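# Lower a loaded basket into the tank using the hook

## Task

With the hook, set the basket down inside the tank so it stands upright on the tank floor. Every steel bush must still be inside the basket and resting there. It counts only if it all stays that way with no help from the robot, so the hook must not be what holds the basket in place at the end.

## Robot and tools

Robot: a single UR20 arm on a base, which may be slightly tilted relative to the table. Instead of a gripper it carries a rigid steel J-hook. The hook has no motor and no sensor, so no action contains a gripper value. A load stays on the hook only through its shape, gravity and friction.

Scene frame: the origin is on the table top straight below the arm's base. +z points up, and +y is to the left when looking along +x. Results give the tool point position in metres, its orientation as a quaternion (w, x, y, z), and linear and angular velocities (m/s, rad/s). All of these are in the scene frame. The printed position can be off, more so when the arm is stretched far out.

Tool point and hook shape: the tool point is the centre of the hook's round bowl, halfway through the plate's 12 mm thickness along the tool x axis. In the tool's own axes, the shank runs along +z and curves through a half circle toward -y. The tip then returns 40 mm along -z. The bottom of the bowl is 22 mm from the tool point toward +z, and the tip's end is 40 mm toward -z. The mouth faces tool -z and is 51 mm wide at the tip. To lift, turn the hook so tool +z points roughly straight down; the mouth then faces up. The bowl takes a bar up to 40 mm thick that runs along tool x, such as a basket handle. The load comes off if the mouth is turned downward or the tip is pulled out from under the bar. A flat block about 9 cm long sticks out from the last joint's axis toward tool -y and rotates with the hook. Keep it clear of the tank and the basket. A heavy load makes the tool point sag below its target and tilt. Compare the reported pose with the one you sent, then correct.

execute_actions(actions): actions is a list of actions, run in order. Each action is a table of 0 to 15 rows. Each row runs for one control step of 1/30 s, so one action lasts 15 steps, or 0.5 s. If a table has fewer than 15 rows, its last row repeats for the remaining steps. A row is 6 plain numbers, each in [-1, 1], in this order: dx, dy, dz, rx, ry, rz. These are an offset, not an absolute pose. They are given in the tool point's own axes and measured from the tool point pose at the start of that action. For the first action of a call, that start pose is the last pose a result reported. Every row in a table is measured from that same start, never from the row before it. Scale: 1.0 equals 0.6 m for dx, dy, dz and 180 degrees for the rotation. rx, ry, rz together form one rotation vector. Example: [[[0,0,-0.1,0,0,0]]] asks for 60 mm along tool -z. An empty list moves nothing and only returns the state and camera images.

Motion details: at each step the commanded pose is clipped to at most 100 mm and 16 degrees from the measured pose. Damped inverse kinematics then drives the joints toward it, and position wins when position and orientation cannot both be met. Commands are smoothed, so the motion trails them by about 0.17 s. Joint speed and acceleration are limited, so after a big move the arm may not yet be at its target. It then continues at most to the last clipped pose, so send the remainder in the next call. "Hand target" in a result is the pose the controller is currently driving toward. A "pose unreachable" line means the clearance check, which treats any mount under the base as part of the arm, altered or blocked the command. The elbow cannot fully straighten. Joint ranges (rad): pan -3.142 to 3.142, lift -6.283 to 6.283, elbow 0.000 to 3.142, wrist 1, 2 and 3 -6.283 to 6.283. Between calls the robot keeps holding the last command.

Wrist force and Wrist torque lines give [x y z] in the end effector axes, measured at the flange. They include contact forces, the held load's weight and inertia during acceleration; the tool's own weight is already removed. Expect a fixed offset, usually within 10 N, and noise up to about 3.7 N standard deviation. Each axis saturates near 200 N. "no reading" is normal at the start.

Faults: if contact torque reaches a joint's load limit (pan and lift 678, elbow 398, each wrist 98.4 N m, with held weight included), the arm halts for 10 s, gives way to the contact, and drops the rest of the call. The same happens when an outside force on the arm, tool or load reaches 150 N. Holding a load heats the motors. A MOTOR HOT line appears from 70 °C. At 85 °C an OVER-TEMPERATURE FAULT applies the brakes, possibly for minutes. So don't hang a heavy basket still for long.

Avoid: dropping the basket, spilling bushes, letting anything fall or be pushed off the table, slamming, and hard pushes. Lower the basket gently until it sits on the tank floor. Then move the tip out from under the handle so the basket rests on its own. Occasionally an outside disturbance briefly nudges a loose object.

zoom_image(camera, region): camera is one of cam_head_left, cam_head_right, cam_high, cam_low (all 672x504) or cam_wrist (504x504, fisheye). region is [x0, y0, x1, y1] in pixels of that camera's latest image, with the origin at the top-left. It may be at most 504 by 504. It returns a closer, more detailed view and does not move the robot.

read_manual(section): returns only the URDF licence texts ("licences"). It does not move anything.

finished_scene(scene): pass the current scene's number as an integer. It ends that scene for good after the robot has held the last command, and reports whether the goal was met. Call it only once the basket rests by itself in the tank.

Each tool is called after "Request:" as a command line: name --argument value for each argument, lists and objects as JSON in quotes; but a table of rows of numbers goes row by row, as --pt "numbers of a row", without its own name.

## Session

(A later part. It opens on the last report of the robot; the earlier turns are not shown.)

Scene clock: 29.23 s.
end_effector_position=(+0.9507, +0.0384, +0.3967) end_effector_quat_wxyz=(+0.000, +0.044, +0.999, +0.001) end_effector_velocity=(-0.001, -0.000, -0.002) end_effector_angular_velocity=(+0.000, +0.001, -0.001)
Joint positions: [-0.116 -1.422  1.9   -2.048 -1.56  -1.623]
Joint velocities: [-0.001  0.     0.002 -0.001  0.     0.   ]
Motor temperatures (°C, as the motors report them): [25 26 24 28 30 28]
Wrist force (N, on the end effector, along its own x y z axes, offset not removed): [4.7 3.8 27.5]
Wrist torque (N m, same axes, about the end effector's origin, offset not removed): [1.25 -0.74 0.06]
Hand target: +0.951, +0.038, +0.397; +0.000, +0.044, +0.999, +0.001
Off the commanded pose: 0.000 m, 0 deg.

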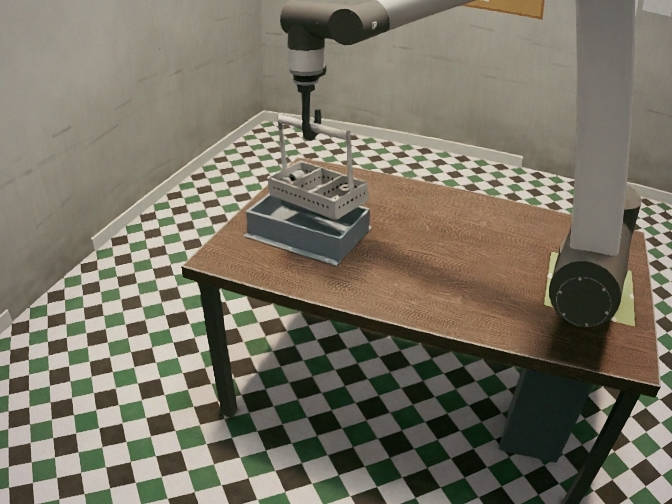

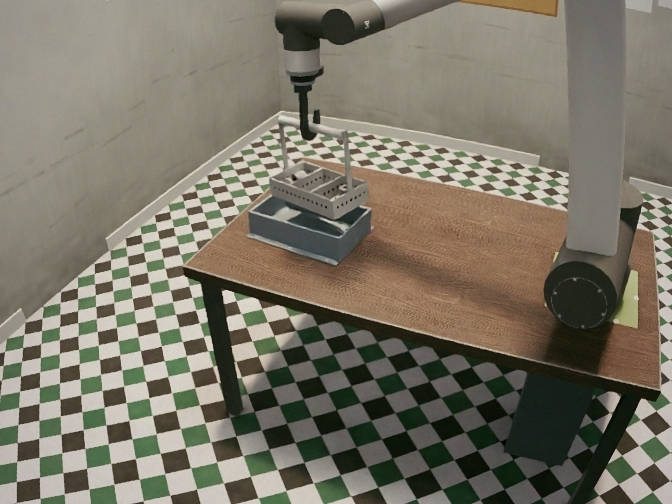

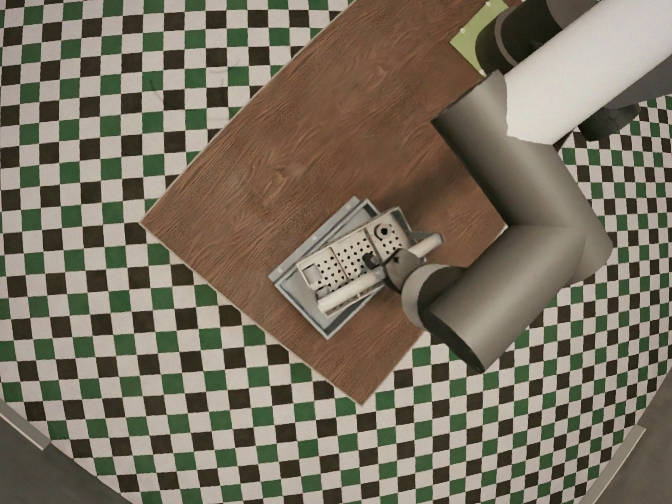

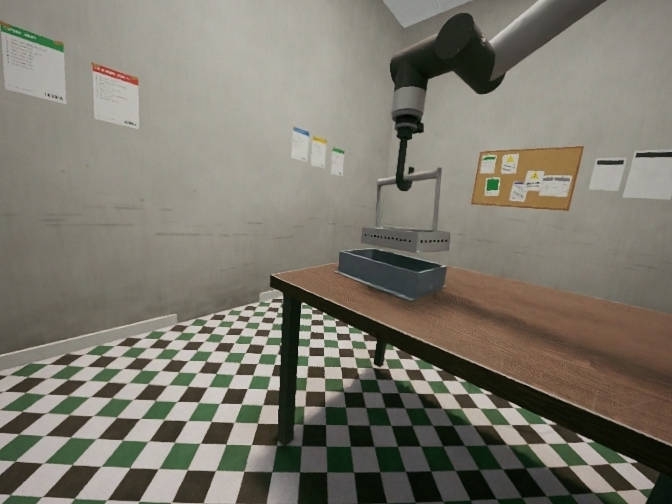

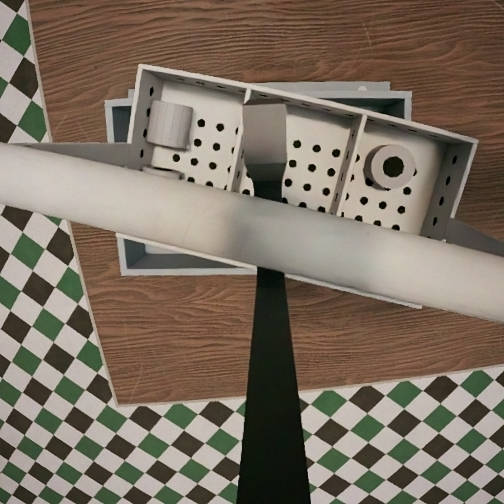

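Waiting for the swing to die down. Counting: 1 2 3 4 5 6 7 8 9 10 11 12 13 14 15 16 17 18 19 20 21 22 23 24 25 26 27 28 29 30 31 32 33 34 35 36 37 38 39 40 41 42 43 44 45 46 47 48 49 50 51 52 53 54 55 56 57 58 59 60 61 62 63 64 65 66 67 68 69 70 71 72 73 74 75 76 77 78 79 80 81 82 83 84 85 86 87 88 89 90 91 92 93 94 95 96 97 98 99 100 101 102 103 104 105 106 107 108 109 110 111 112 113 114 115 116 117 118 119 120 121 122 123 124 125 126 127 128 129 130 131 132 133 134 135 136 137 138 139 140 141 142 143 144 145 146 147 148 149 150 151 152 153 154 155 156 157 158 159 160 161 162 163 164 165 166 167 168 169 170 171 172 173 174 175 176 177 178 179 180 181 182 183 184 185 186 187 188 189 190 191 192 193 194 195 196 197 198 199 200 201 202 203 204 205 206 207 208 209 210 211 212 213 214 215 216 217 218 219 220 221 222 223 224 225 226 227 228 229 230 231 232 233 234 235 236 237 238 239 240 241 242 243 244 245 246 247 248 249 250 251 252 253 254 255 256 257 258 259 260 261 262 263 264 265 266 267 268 269 270 271 272 273 274 275 276 277 278 279 280 281 282 283 284 285 286 287 288 289 290 291 292 293 294 295 296 297 298 299 300 301 302 303 304 305 306 307 308 309 310 311 312 313 314 315 316 317 318 319 320 321 322 323 324 325 326 327 328 329 330 331 332 333 334 335 336 337 338 339 340 341 342 343 344 345 346 347 348 349 350 351 352 353 354 355 356 357 358 359 360 361 362 363 364 365 366 367 368 369 370 371 372 373 374 375 376 377 378 379 380 381 382 383 384 385 386 387 388 389 390 391 392 393 394 395 396 397 398 399 400 401 402 403 404 405 406 407 408 409 410 411 412 413 414 415 416 417 418 419 420 421 422 423 424 425 426 427 428 429 430 431 432 433 434 435 436 437 438 439 440 441 442 443 444 445 446 447 448 449 450 451 452 453 454 455 456 457 458 459 460 461 462 463 464 465 466 467 468 469 470 471 472 473 474 475 476 477 478 479 480 481 482 483 484 485 486 487 488 489 490 491 492 493 494 495 496 497 498 499 500.

Request:
execute_actions --actions '[]'

Scene clock: 29.73 s.
end_effector_position=(+0.9507, +0.0384, +0.3967) end_effector_quat_wxyz=(+0.000, +0.044, +0.999, +0.001) end_effector_velocity=(+0.001, +0.000, +0.001) end_effector_angular_velocity=(+0.000, -0.001, +0.001)
Joint positions: [-0.116 -1.422  1.9   -2.048 -1.56  -1.623]
Joint velocities: [ 0.    -0.    -0.001  0.     0.001 -0.   ]
Motor temperatures (°C, as the motors report them): [25 26 24 28 30 28]
Wrist force (N, on the end effector, along its own x y z axes, offset not removed): [1.7 4.5 26.8]
Wrist torque (N m, same axes, about the end effector's origin, offset not removed): [0.84 -0.24 0.22]
Hand target: +0.951, +0.038, +0.397; +0.000, +0.044, +0.999, +0.001
Off the commanded pose: 0.000 m, 0 deg.

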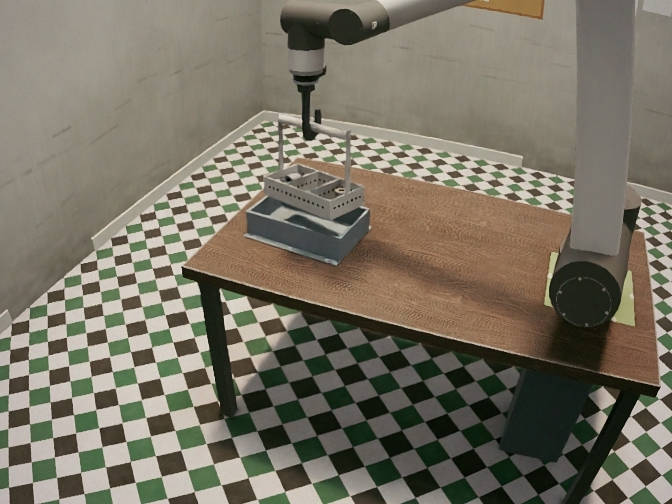

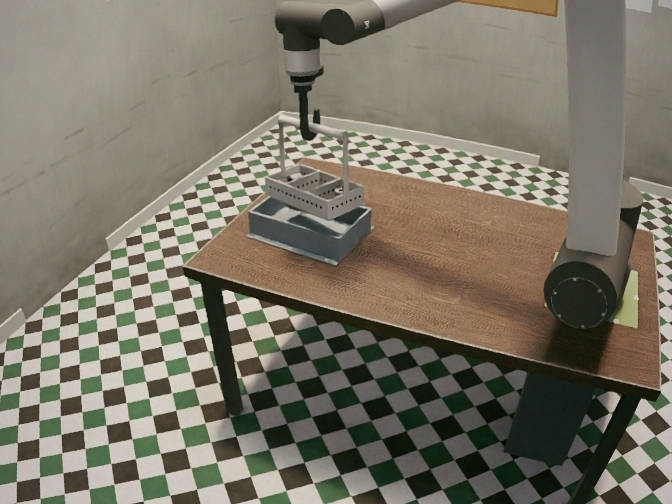

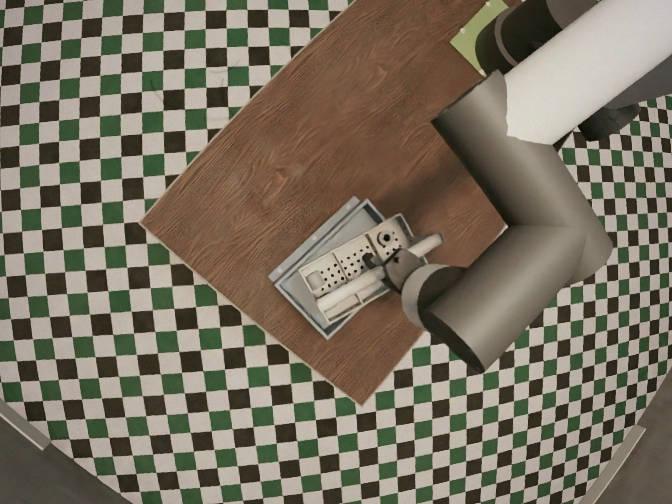

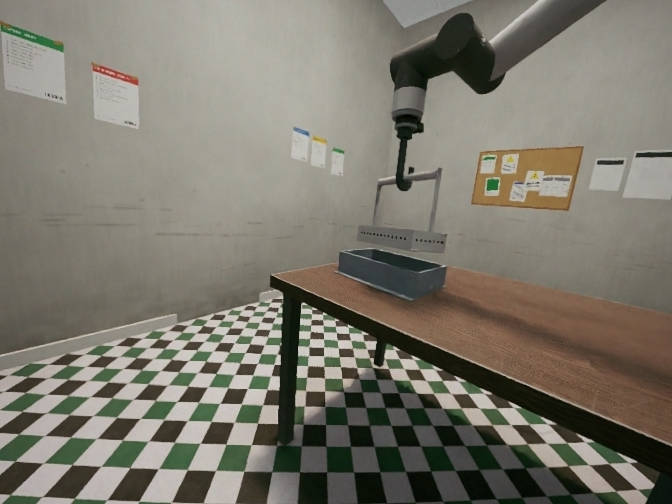

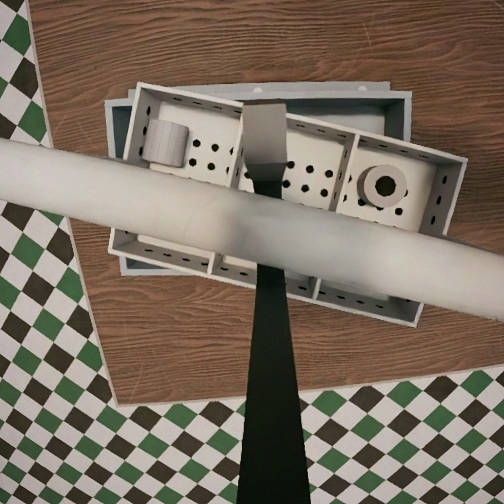

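Still swinging. 1 2 3 4 5 6 7 8 9 10 11 12 13 14 15 16 17 18 19 20 21 22 23 24 25 26 27 28 29 30 31 32 33 34 35 36 37 38 39 40 41 42 43 44 45 46 47 48 49 50 51 52 53 54 55 56 57 58 59 60 61 62 63 64 65 66 67 68 69 70 71 72 73 74 75 76 77 78 79 80 81 82 83 84 85 86 87 88 89 90 91 92 93 94 95 96 97 98 99 100 101 102 103 104 105 106 107 108 109 110 111 112 113 114 115 116 117 118 119 120 121 122 123 124 125 126 127 128 129 130 131 132 133 134 135 136 137 138 139 140 141 142 143 144 145 146 147 148 149 150 151 152 153 154 155 156 157 158 159 160 161 162 163 164 165 166 167 168 169 170 171 172 173 174 175 176 177 178 179 180 181 182 183 184 185 186 187 188 189 190 191 192 193 194 195 196 197 198 199 200 201 202 203 204 205 206 207 208 209 210 211 212 213 214 215 216 217 218 219 220 221 222 223 224 225 226 227 228 229 230 231 232 233 234 235 236 237 238 239 240 241 242 243 244 245 246 247 248 249 250 251 252 253 254 255 256 257 258 259 260 261 262 263 264 265 266 267 268 269 270 271 272 273 274 275 276 277 278 279 280 281 282 283 284 285 286 287 288 289 290 291 292 293 294 295 296 297 298 299 300 301 302 303 304 305 306 307 308 309 310 311 312 313 314 315 316 317 318 319 320 321 322 323 324 325 326 327 328 329 330 331 332 333 334 335 336 337 338 339 340 341 342 343 344 345 346 347 348 349 350 351 352 353 354 355 356 357 358 359 360 361 362 363 364 365 366 367 368 369 370 371 372 373 374 375 376 377 378 379 380 381 382 383 384 385 386 387 388 389 390 391 392 393 394 395 396 397 398 399 400 401 402 403 404 405 406 407 408 409 410 411 412 413 414 415 416 417 418 419 420 421 422 423 424 425 426 427 428 429 430 431 432 433 434 435 436 437 438 439 440 441 442 443 444 445 446 447 448 449 450 451 452 453 454 455 456 457 458 459 460 461 462 463 464 465 466 467 468 469 470 471 472 473 474 475 476 477 478 479 480 481 482 483 484 485 486 487 488 489 490 491 492 493 494 495 496 497 498 499 500 501 502 503 504 505 506 507 508 509 510 511 512 513 514 515 516 517 518 519 520 521 522 523 524 525 526 527 528 529 530 531 532 533 534 535 536 537 538 539 540 541 542 543 544 545 546 547 548 549 550 551 552 553 554 555 556 557 558 559 560 561 562 563 564 565 566 567 568 569 570 571 572 573 574 575 576 577 578 579 580 581 582 583 584 585 586 587 588 589 590 591 592 593 594 595 596 597 598 599 600 601 602 603 604 605 606 607 608 609 610 611 612 613 614 615 616 617 618 619 620 621 622 623 624 625 626 627 628 629 630 631 632 633 634 635 636 637 638 639 640 641 642 643 644 645 646 647 648 649 650 651 652 653 654 655 656 657 658 659 660 661 662 663 664 665 666 667 668 669 670 671 672 673 674 675 676 677 678 679 680 681 682 683 684 685 686 687 688 689 690 691 692 693 694 695 696 697 698 699 700 701 702 703 704 705 706 707 708 709 710 711 712 713 714 715 716 717 718 719 720 721 722 723 724 725 726 727 728 729 730 731 732 733 734 735 736 737 738 739 740 741 742 743 744 745 746 747 748 749 750 751 752 753 754 755 756 757 758 759 760 761 762 763 764 765 766 767 768 769 770 771 772 773 774 775 776 777 778 779 780 781 782 783 784 785 786 787 788 789 790 791 792 793 794 795 796 797 798 799 800 801 802 803 804 805 806 807 808 809 810 811 812 813 814 815 816 817 818 819 820 821 822 823 824 825 826 827 828 829 830 831 832 833 834 835 836 837 838 839 840 841 842 843 844 845 846 847 848 849 850 851 852 853 854 855 856 857 858 859 860 861 862 863 864 865 866 867 868 869 870 871 872 873 874 875 876 877 878 879 880 881 882 883 884 885 886 887 888 889 890 891 892 893 894 895 896 897 898 899 900 901 902 903 904 905 906 907 908 909 910 911 912 913 914 915 916 917 918 919 920 921 922 923 924 925 926 927 928 929 930 931 932 933 934 935 936 937 938 939 940 941 942 943 944 945 946 947 948 949 950 951 952 953 954 955 956 957 958 959 960 961 962 963 964 965 966 967 968 969 970 971 972 973 974 975 976 977 978 979 980 981 982 983 984 985 986 987 988 989 990 991 992 993 994 995 996 997 998 999 1000.

Request:
execute_actions --actions '[]'

Scene clock: 30.80 s.
end_effector_position=(+0.9507, +0.0384, +0.3967) end_effector_quat_wxyz=(+0.000, +0.044, +0.999, +0.001) end_effector_velocity=(+0.001, +0.001, +0.000) end_effector_angular_velocity=(-0.000, -0.000, +0.001)
Joint positions: [-0.116 -1.422  1.9   -2.048 -1.56  -1.623]
Joint velocities: [ 0.001  0.001 -0.002  0.    -0.     0.   ]
Motor temperatures (°C, as the motors report them): [25 26 24 28 30 28]
Wrist force (N, on the end effector, along its own x y z axes, offset not removed): [2.3 1.8 28.4]
Wrist torque (N m, same axes, about the end effector's origin, offset not removed): [0.66 -0.35 0.16]
Hand target: +0.951, +0.038, +0.397; +0.000, +0.044, +0.999, +0.001
Off the commanded pose: 0.000 m, 0 deg.

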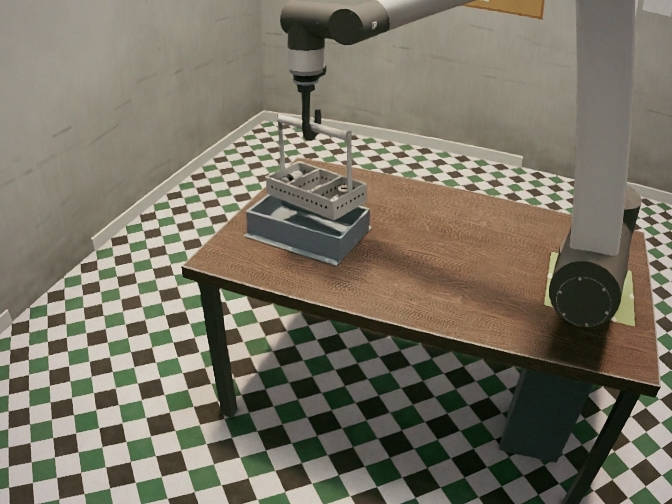

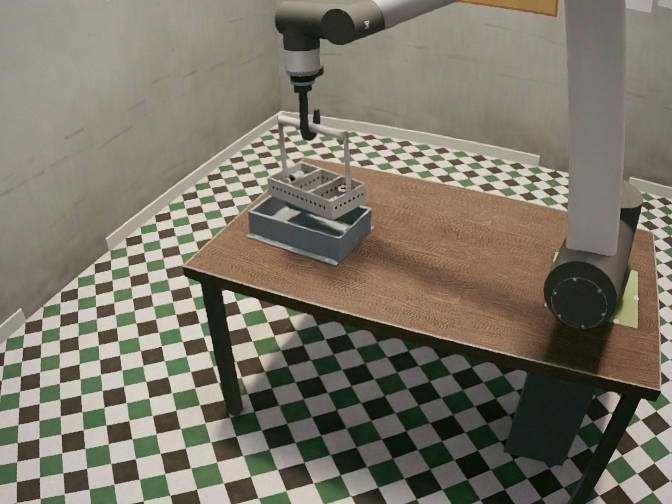

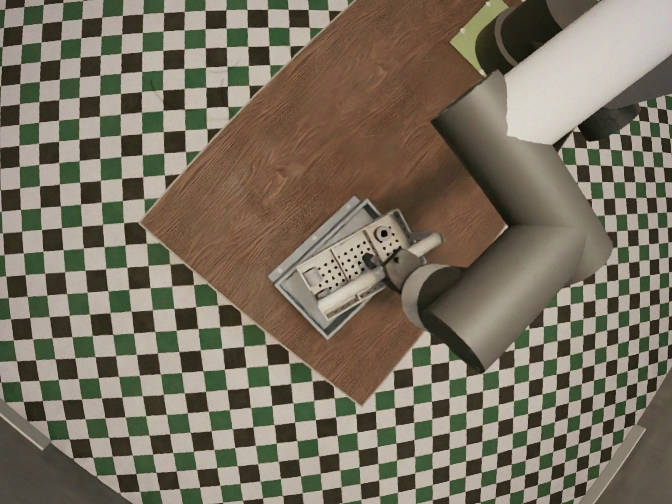

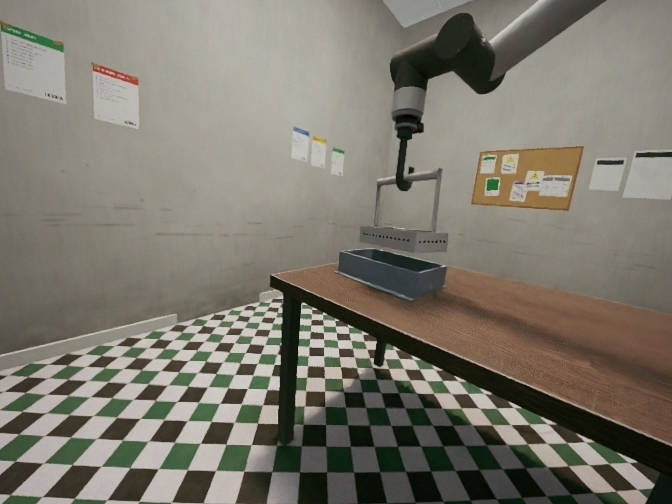

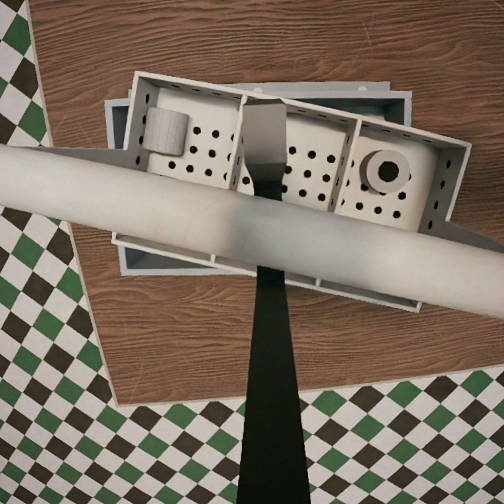

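Request:
execute_actions --actions '[[[0,0,0,0,0,-0.0001],[0,0,0.0002,0,0,-0.0004],[0,0,0.0005,0,0,-0.0008],[0,0,0.0008,0,0,-0.0015],[0,0,0.0013,0,0,-0.0023],[0,0,0.0018,0,0,-0.0033],[0,0,0.0024,0,0,-0.0045],[0,0,0.0032,0,0,-0.0058],[0,0,0.0040,0,0,-0.0073],[0,0,0.0049,0,0,-0.0089],[0,0,0.0059,0,0,-0.0107],[0,0,0.0069,0,0,-0.0126],[0,0,0.0080,0,0,-0.0147],[0,0,0.0092,0,0,-0.0168],[0,0,0.0104,0,0,-0.0191]],[[0,0,0.0055,0,0,-0.0100],[0,0,0.0068,0,0,-0.0124],[0,0,0.0082,0,0,-0.0149],[0,0,0.0095,0,0,-0.0175],[0,0,0.0110,0,0,-0.0201],[0,0,0.0124,0,0,-0.0227],[0,0,0.0139,0,0,-0.0254],[0,0,0.0153,0,0,-0.0281],[0,0,0.0168,0,0,-0.0307],[0,0,0.0182,0,0,-0.0334],[0,0,0.0196,0,0,-0.0360],[0,0,0.0210,0,0,-0.0385],[0,0,0.0224,0,0,-0.0410],[0,0,0.0237,0,0,-0.0435],[0,0,0.0250,0,0,-0.0458]],[[0,0,0.0061,0,0,-0.0111],[0,0,0.0072,0,0,-0.0133],[0,0,0.0084,0,0,-0.0153],[0,0,0.0094,0,0,-0.0172],[0,0,0.0104,0,0,-0.0190],[0,0,0.0113,0,0,-0.0207],[0,0,0.0121,0,0,-0.0222],[0,0,0.0128,0,0,-0.0235],[0,0,0.0135,0,0,-0.0247],[0,0,0.0140,0,0,-0.0257],[0,0,0.0145,0,0,-0.0265],[0,0,0.0148,0,0,-0.0271],[0,0,0.0151,0,0,-0.0276],[0,0,0.0152,0,0,-0.0279],[0,0,0.0153,0,0,-0.0280]]]'

Scene clock: 34.20 s.
end_effector_position=(+0.9507, +0.0387, +0.3718) end_effector_quat_wxyz=(+0.000, -0.075, +0.997, +0.000) end_effector_velocity=(-0.001, +0.002, -0.008) end_effector_angular_velocity=(+0.000, +0.003, +0.060)
Joint positions: [-0.117 -1.417  1.933 -2.086 -1.561 -1.862]
Joint velocities: [ 0.001  0.002  0.01  -0.009  0.    -0.059]
Motor temperatures (°C, as the motors report them): [25 26 24 28 30 28]
Wrist force (N, on the end effector, along its own x y z axes, offset not removed): [4.2 3.1 26.4]
Wrist torque (N m, same axes, about the end effector's origin, offset not removed): [0.85 -0.73 0.08]
Hand target: +0.951, +0.039, +0.371; +0.000, -0.077, +0.997, +0.000
Off the commanded pose: 0.001 m, 0 deg.

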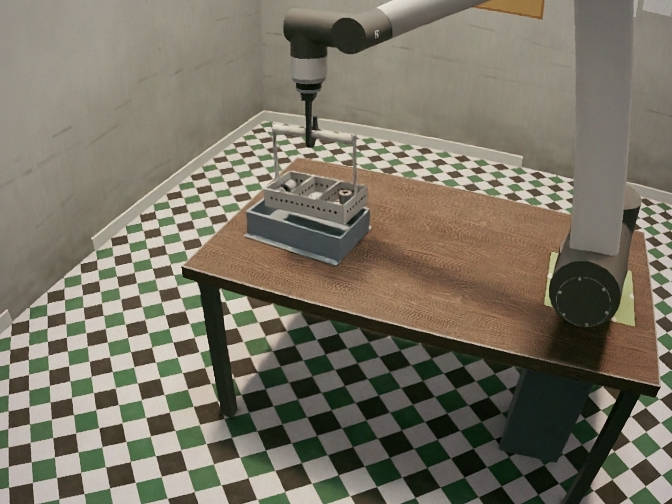

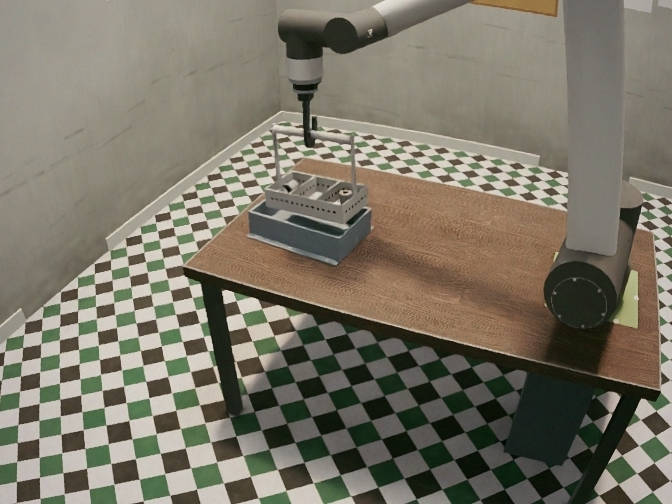

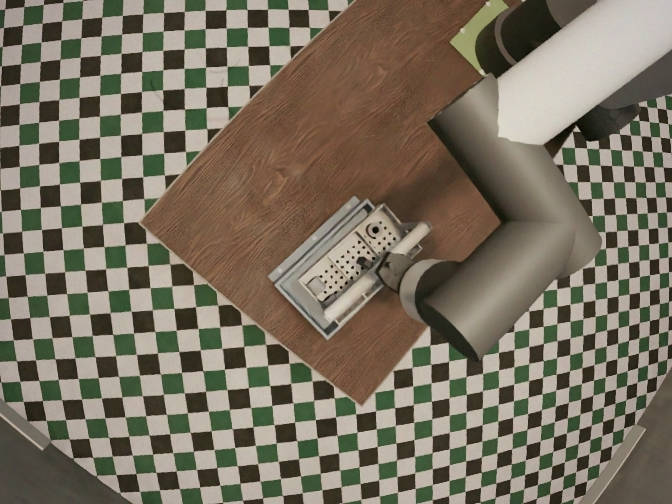

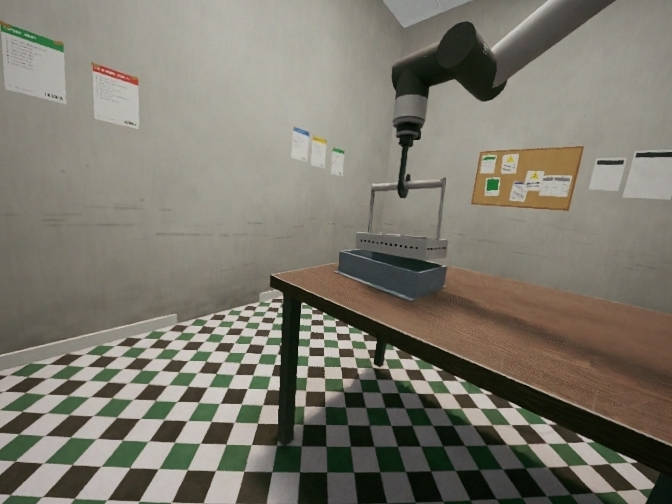

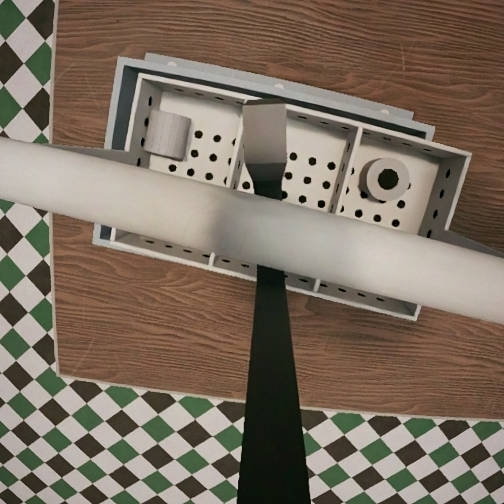

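Request:
execute_actions --actions '[]'

Request:
zoom_image --camera "cam_high" --region '[250, 170, 470, 350]'

Request:
zoom_image --camera "cam_low" --region '[320, 160, 480, 310]'

Scene clock: 34.37 s.
end_effector_position=(+0.9507, +0.0387, +0.3713) end_effector_quat_wxyz=(+0.000, -0.077, +0.997, +0.000) end_effector_velocity=(+0.001, -0.000, +0.000) end_effector_angular_velocity=(+0.000, -0.001, +0.008)
Joint positions: [-0.117 -1.417  1.933 -2.087 -1.561 -1.867]
Joint velocities: [-0.     0.001 -0.001 -0.001  0.    -0.008]
Motor temperatures (°C, as the motors report them): [25 26 24 28 30 28]
Wrist force (N, on the end effector, along its own x y z axes, offset not removed): [3.4 2.7 28.5]
Wrist torque (N m, same axes, about the end effector's origin, offset not removed): [0.96 -0.54 0.05]
Hand target: +0.951, +0.039, +0.371; +0.000, -0.077, +0.997, +0.000
Off the commanded pose: 0.000 m, 0 deg.

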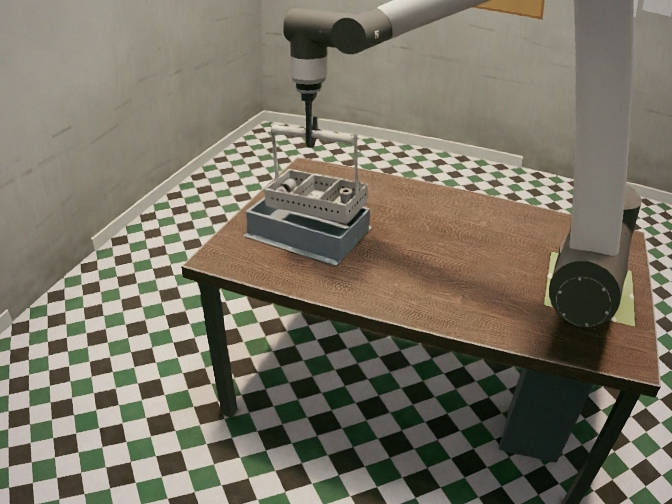

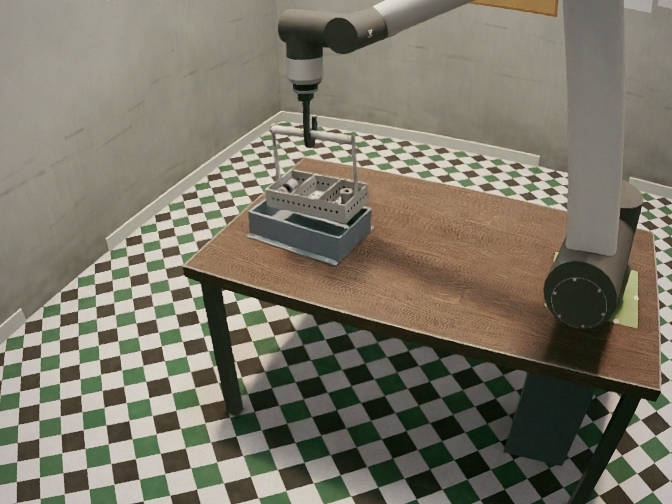

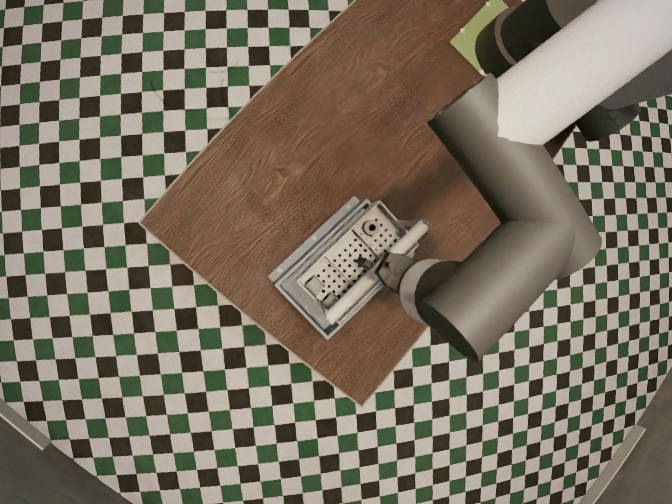

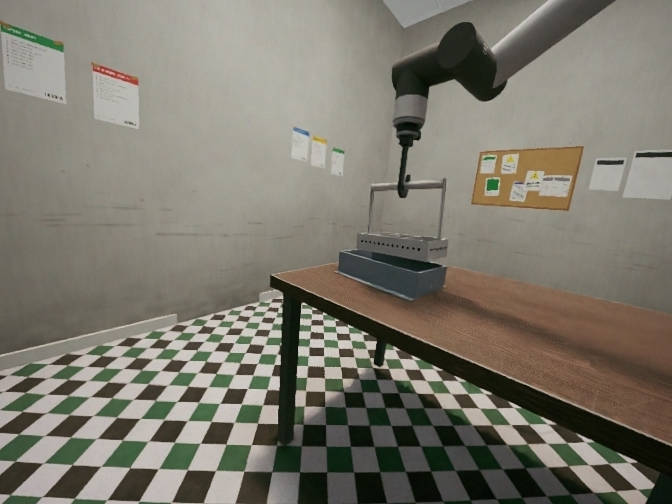

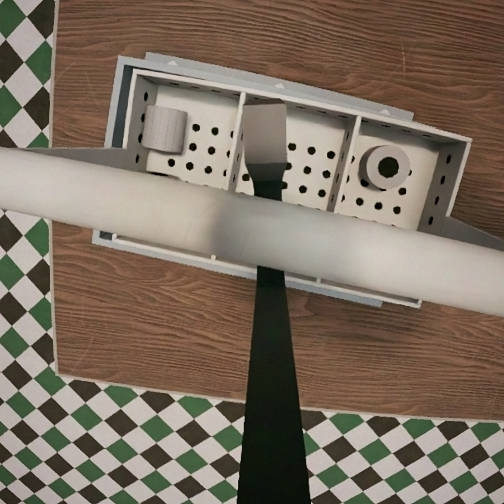

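Region (250, 170, 470, 350) of cam_high's 672x504 image, scaled by 2.291, with more detail than that image has; it fills the top 412 rows of this view, and the rest is white.

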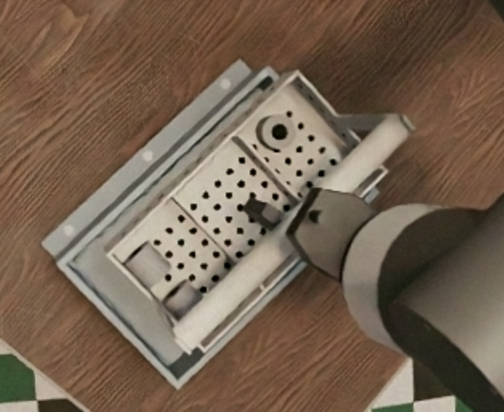

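Region (320, 160, 480, 310) of cam_low's 672x504 image, scaled by 3.150, with more detail than that image has; it fills the top 472 rows of this view, and the rest is white.

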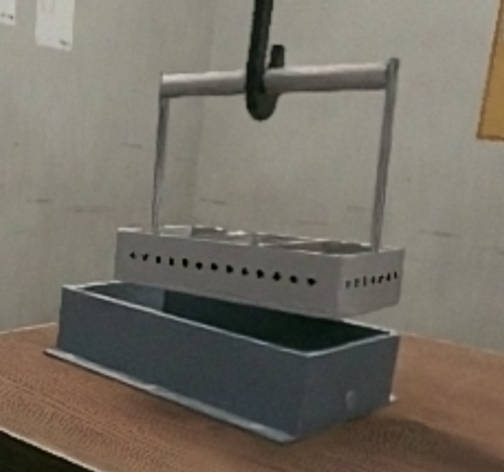

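Request:
zoom_image --camera "cam_wrist" --region '[70, 40, 250, 260]'

Request:
zoom_image --camera "cam_wrist" --region '[300, 70, 504, 320]'

Region (70, 40, 250, 260) of cam_wrist's 504x504 image, scaled by 2.291, with more detail than that image has; it fills the left 412 columns of this view, and the rest is white.

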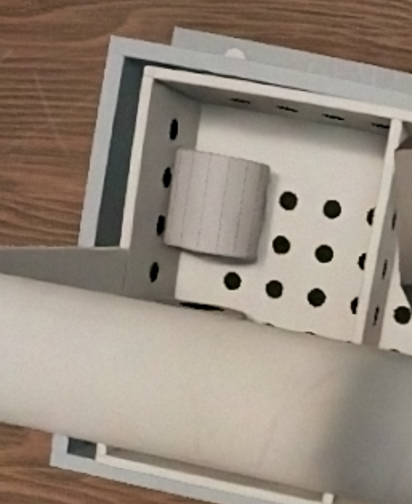

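Region (300, 70, 504, 320) of cam_wrist's 504x504 image, scaled by 2.016, with more detail than that image has; it fills the left 411 columns of this view, and the rest is white.

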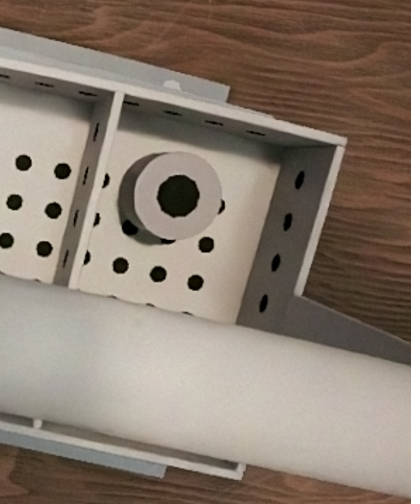

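Request:
execute_actions --actions '[[[-0.0001,0,0,0,0,0],[-0.0005,-0.0001,0,0,0,0],[-0.0012,-0.0002,0,0,0,0],[-0.0022,-0.0004,0,0,0,0],[-0.0034,-0.0006,0,0,0,0],[-0.0048,-0.0008,0,0,0,0],[-0.0064,-0.0011,0,0,0,0],[-0.0083,-0.0015,0,0,0,0],[-0.0103,-0.0018,0,0,0,0],[-0.0125,-0.0022,0,0,0,0],[-0.0148,-0.0026,0,0,0,0],[-0.0173,-0.0030,0,0,0,0],[-0.0198,-0.0035,0,0,0,0],[-0.0224,-0.0039,0,0,0,0],[-0.025,-0.0044,0,0,0,0]],[[-0.0118,-0.0021,0,0,0,0],[-0.0144,-0.0025,0,0,0,0],[-0.0169,-0.0030,0,0,0,0],[-0.0194,-0.0034,0,0,0,0],[-0.0217,-0.0038,0,0,0,0],[-0.0239,-0.0042,0,0,0,0],[-0.0259,-0.0046,0,0,0,0],[-0.0278,-0.0049,0,0,0,0],[-0.0294,-0.0052,0,0,0,0],[-0.0309,-0.0054,0,0,0,0],[-0.0320,-0.0056,0,0,0,0],[-0.0330,-0.0058,0,0,0,0],[-0.0337,-0.0059,0,0,0,0],[-0.0341,-0.0060,0,0,0,0],[-0.0342,-0.0060,0,0,0,0]]]'

Scene clock: 39.37 s.
end_effector_position=(+0.9803, +0.0378, +0.3713) end_effector_quat_wxyz=(+0.000, -0.077, +0.997, +0.000) end_effector_velocity=(+0.016, +0.000, -0.001) end_effector_angular_velocity=(+0.001, +0.001, +0.001)
Joint positions: [-0.113 -1.384  1.893 -2.079 -1.56  -1.863]
Joint velocities: [ 0.002  0.018 -0.022  0.005  0.001  0.002]
Motor temperatures (°C, as the motors report them): [25 26 24 28 30 28]
Wrist force (N, on the end effector, along its own x y z axes, offset not removed): [0.9 5.5 28.4]
Wrist torque (N m, same axes, about the end effector's origin, offset not removed): [1.26 -0.20 0.21]
Hand target: +0.982, +0.038, +0.371; +0.000, -0.077, +0.997, +0.000
Off the commanded pose: 0.001 m, 0 deg.

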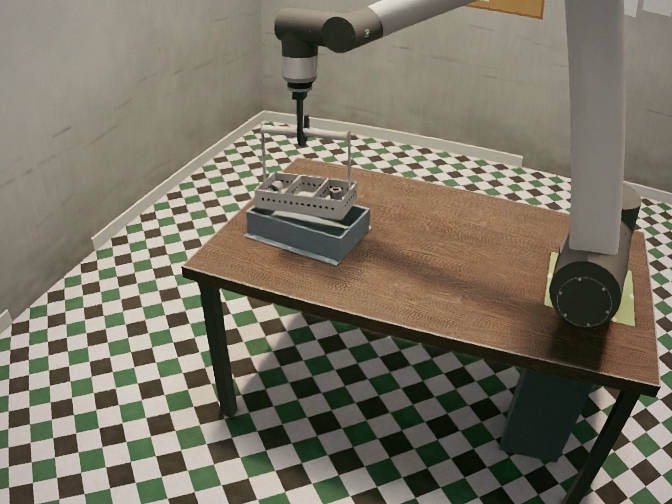

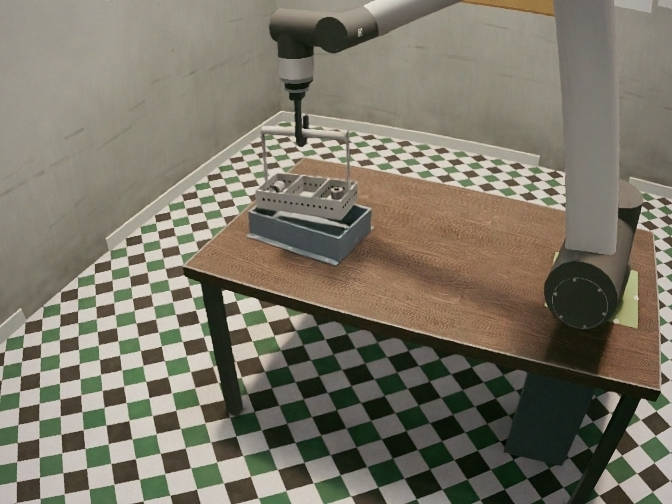

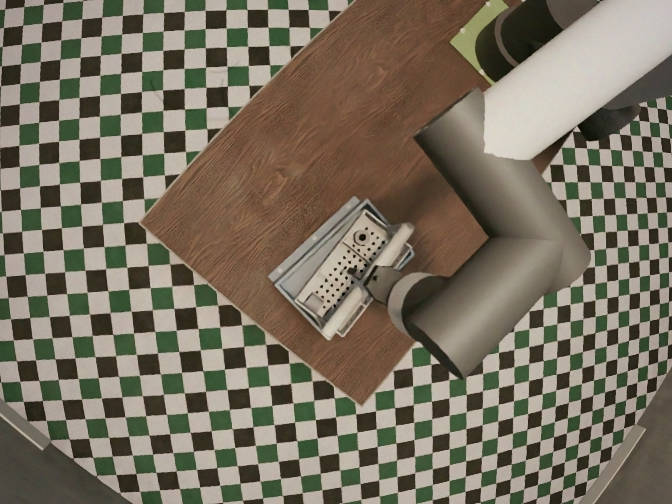

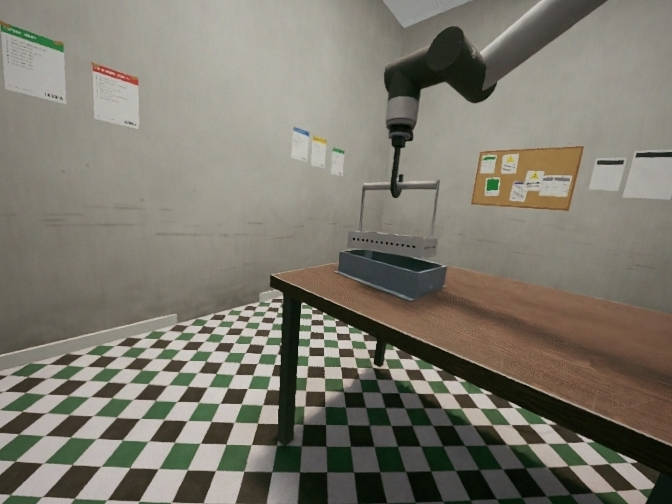

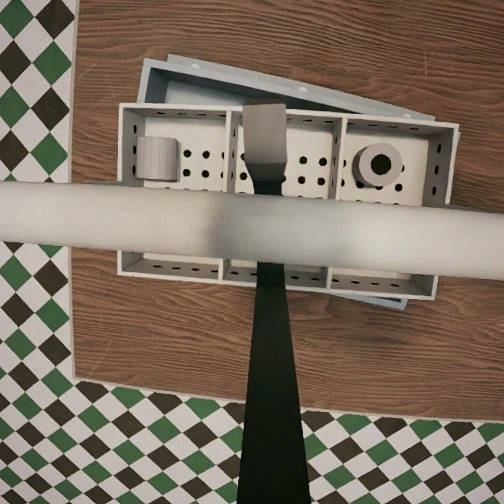

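Request:
execute_actions --actions '[]'

Scene clock: 39.50 s.
end_effector_position=(+0.9814, +0.0378, +0.3713) end_effector_quat_wxyz=(+0.000, -0.077, +0.997, +0.000) end_effector_velocity=(+0.004, -0.000, +0.001) end_effector_angular_velocity=(-0.000, -0.002, -0.000)
Joint positions: [-0.113 -1.383  1.892 -2.079 -1.56  -1.863]
Joint velocities: [ 0.     0.004 -0.005  0.    -0.     0.   ]
Motor temperatures (°C, as the motors report them): [25 26 24 28 30 28]
Wrist force (N, on the end effector, along its own x y z axes, offset not removed): [0.1 4.8 27.5]
Wrist torque (N m, same axes, about the end effector's origin, offset not removed): [1.02 -0.04 0.14]
Hand target: +0.982, +0.038, +0.371; +0.000, -0.077, +0.997, +0.000
Off the commanded pose: 0.000 m, 0 deg.

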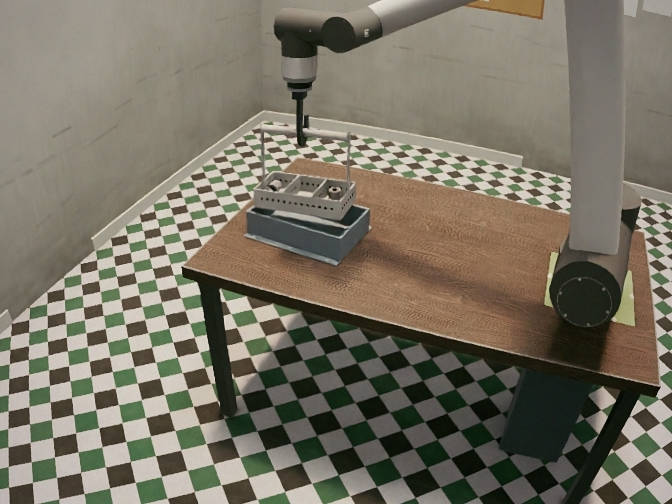

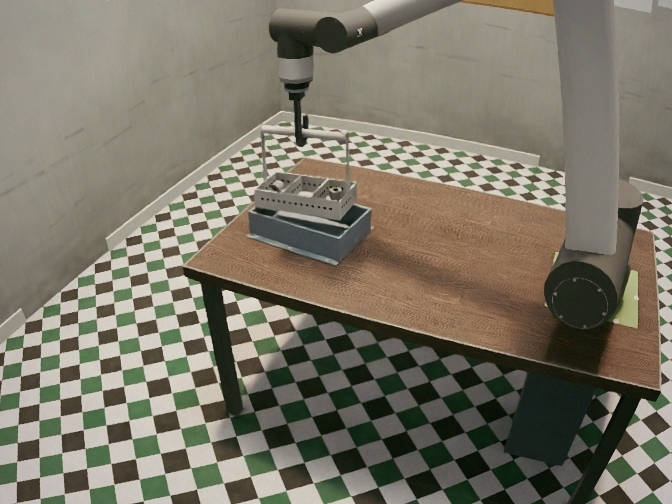

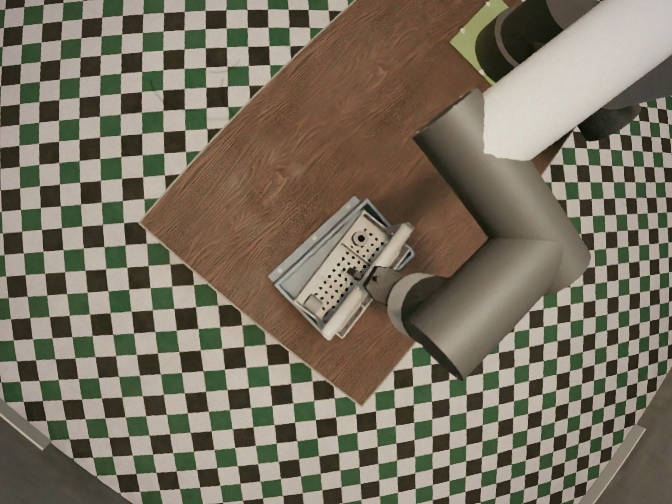

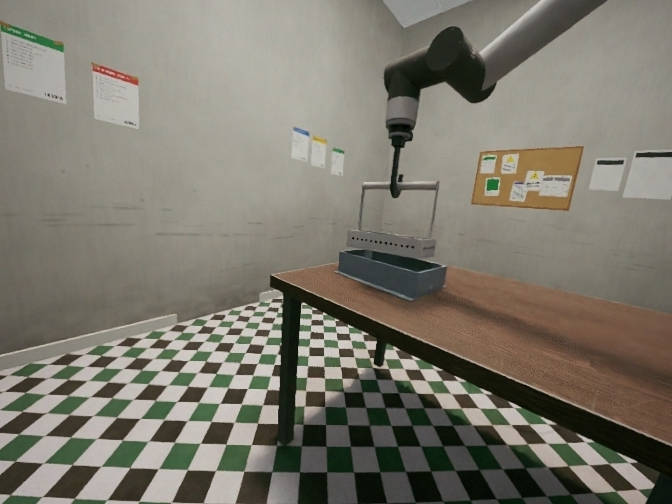

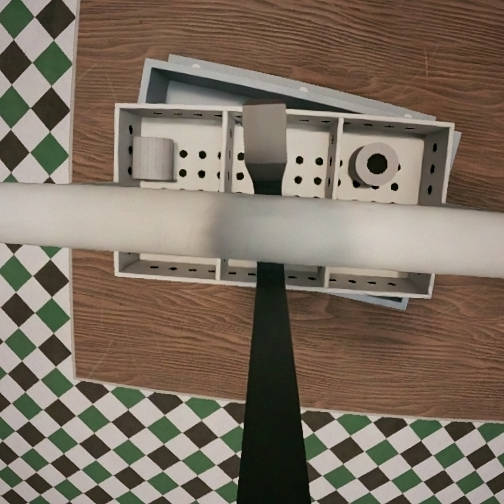

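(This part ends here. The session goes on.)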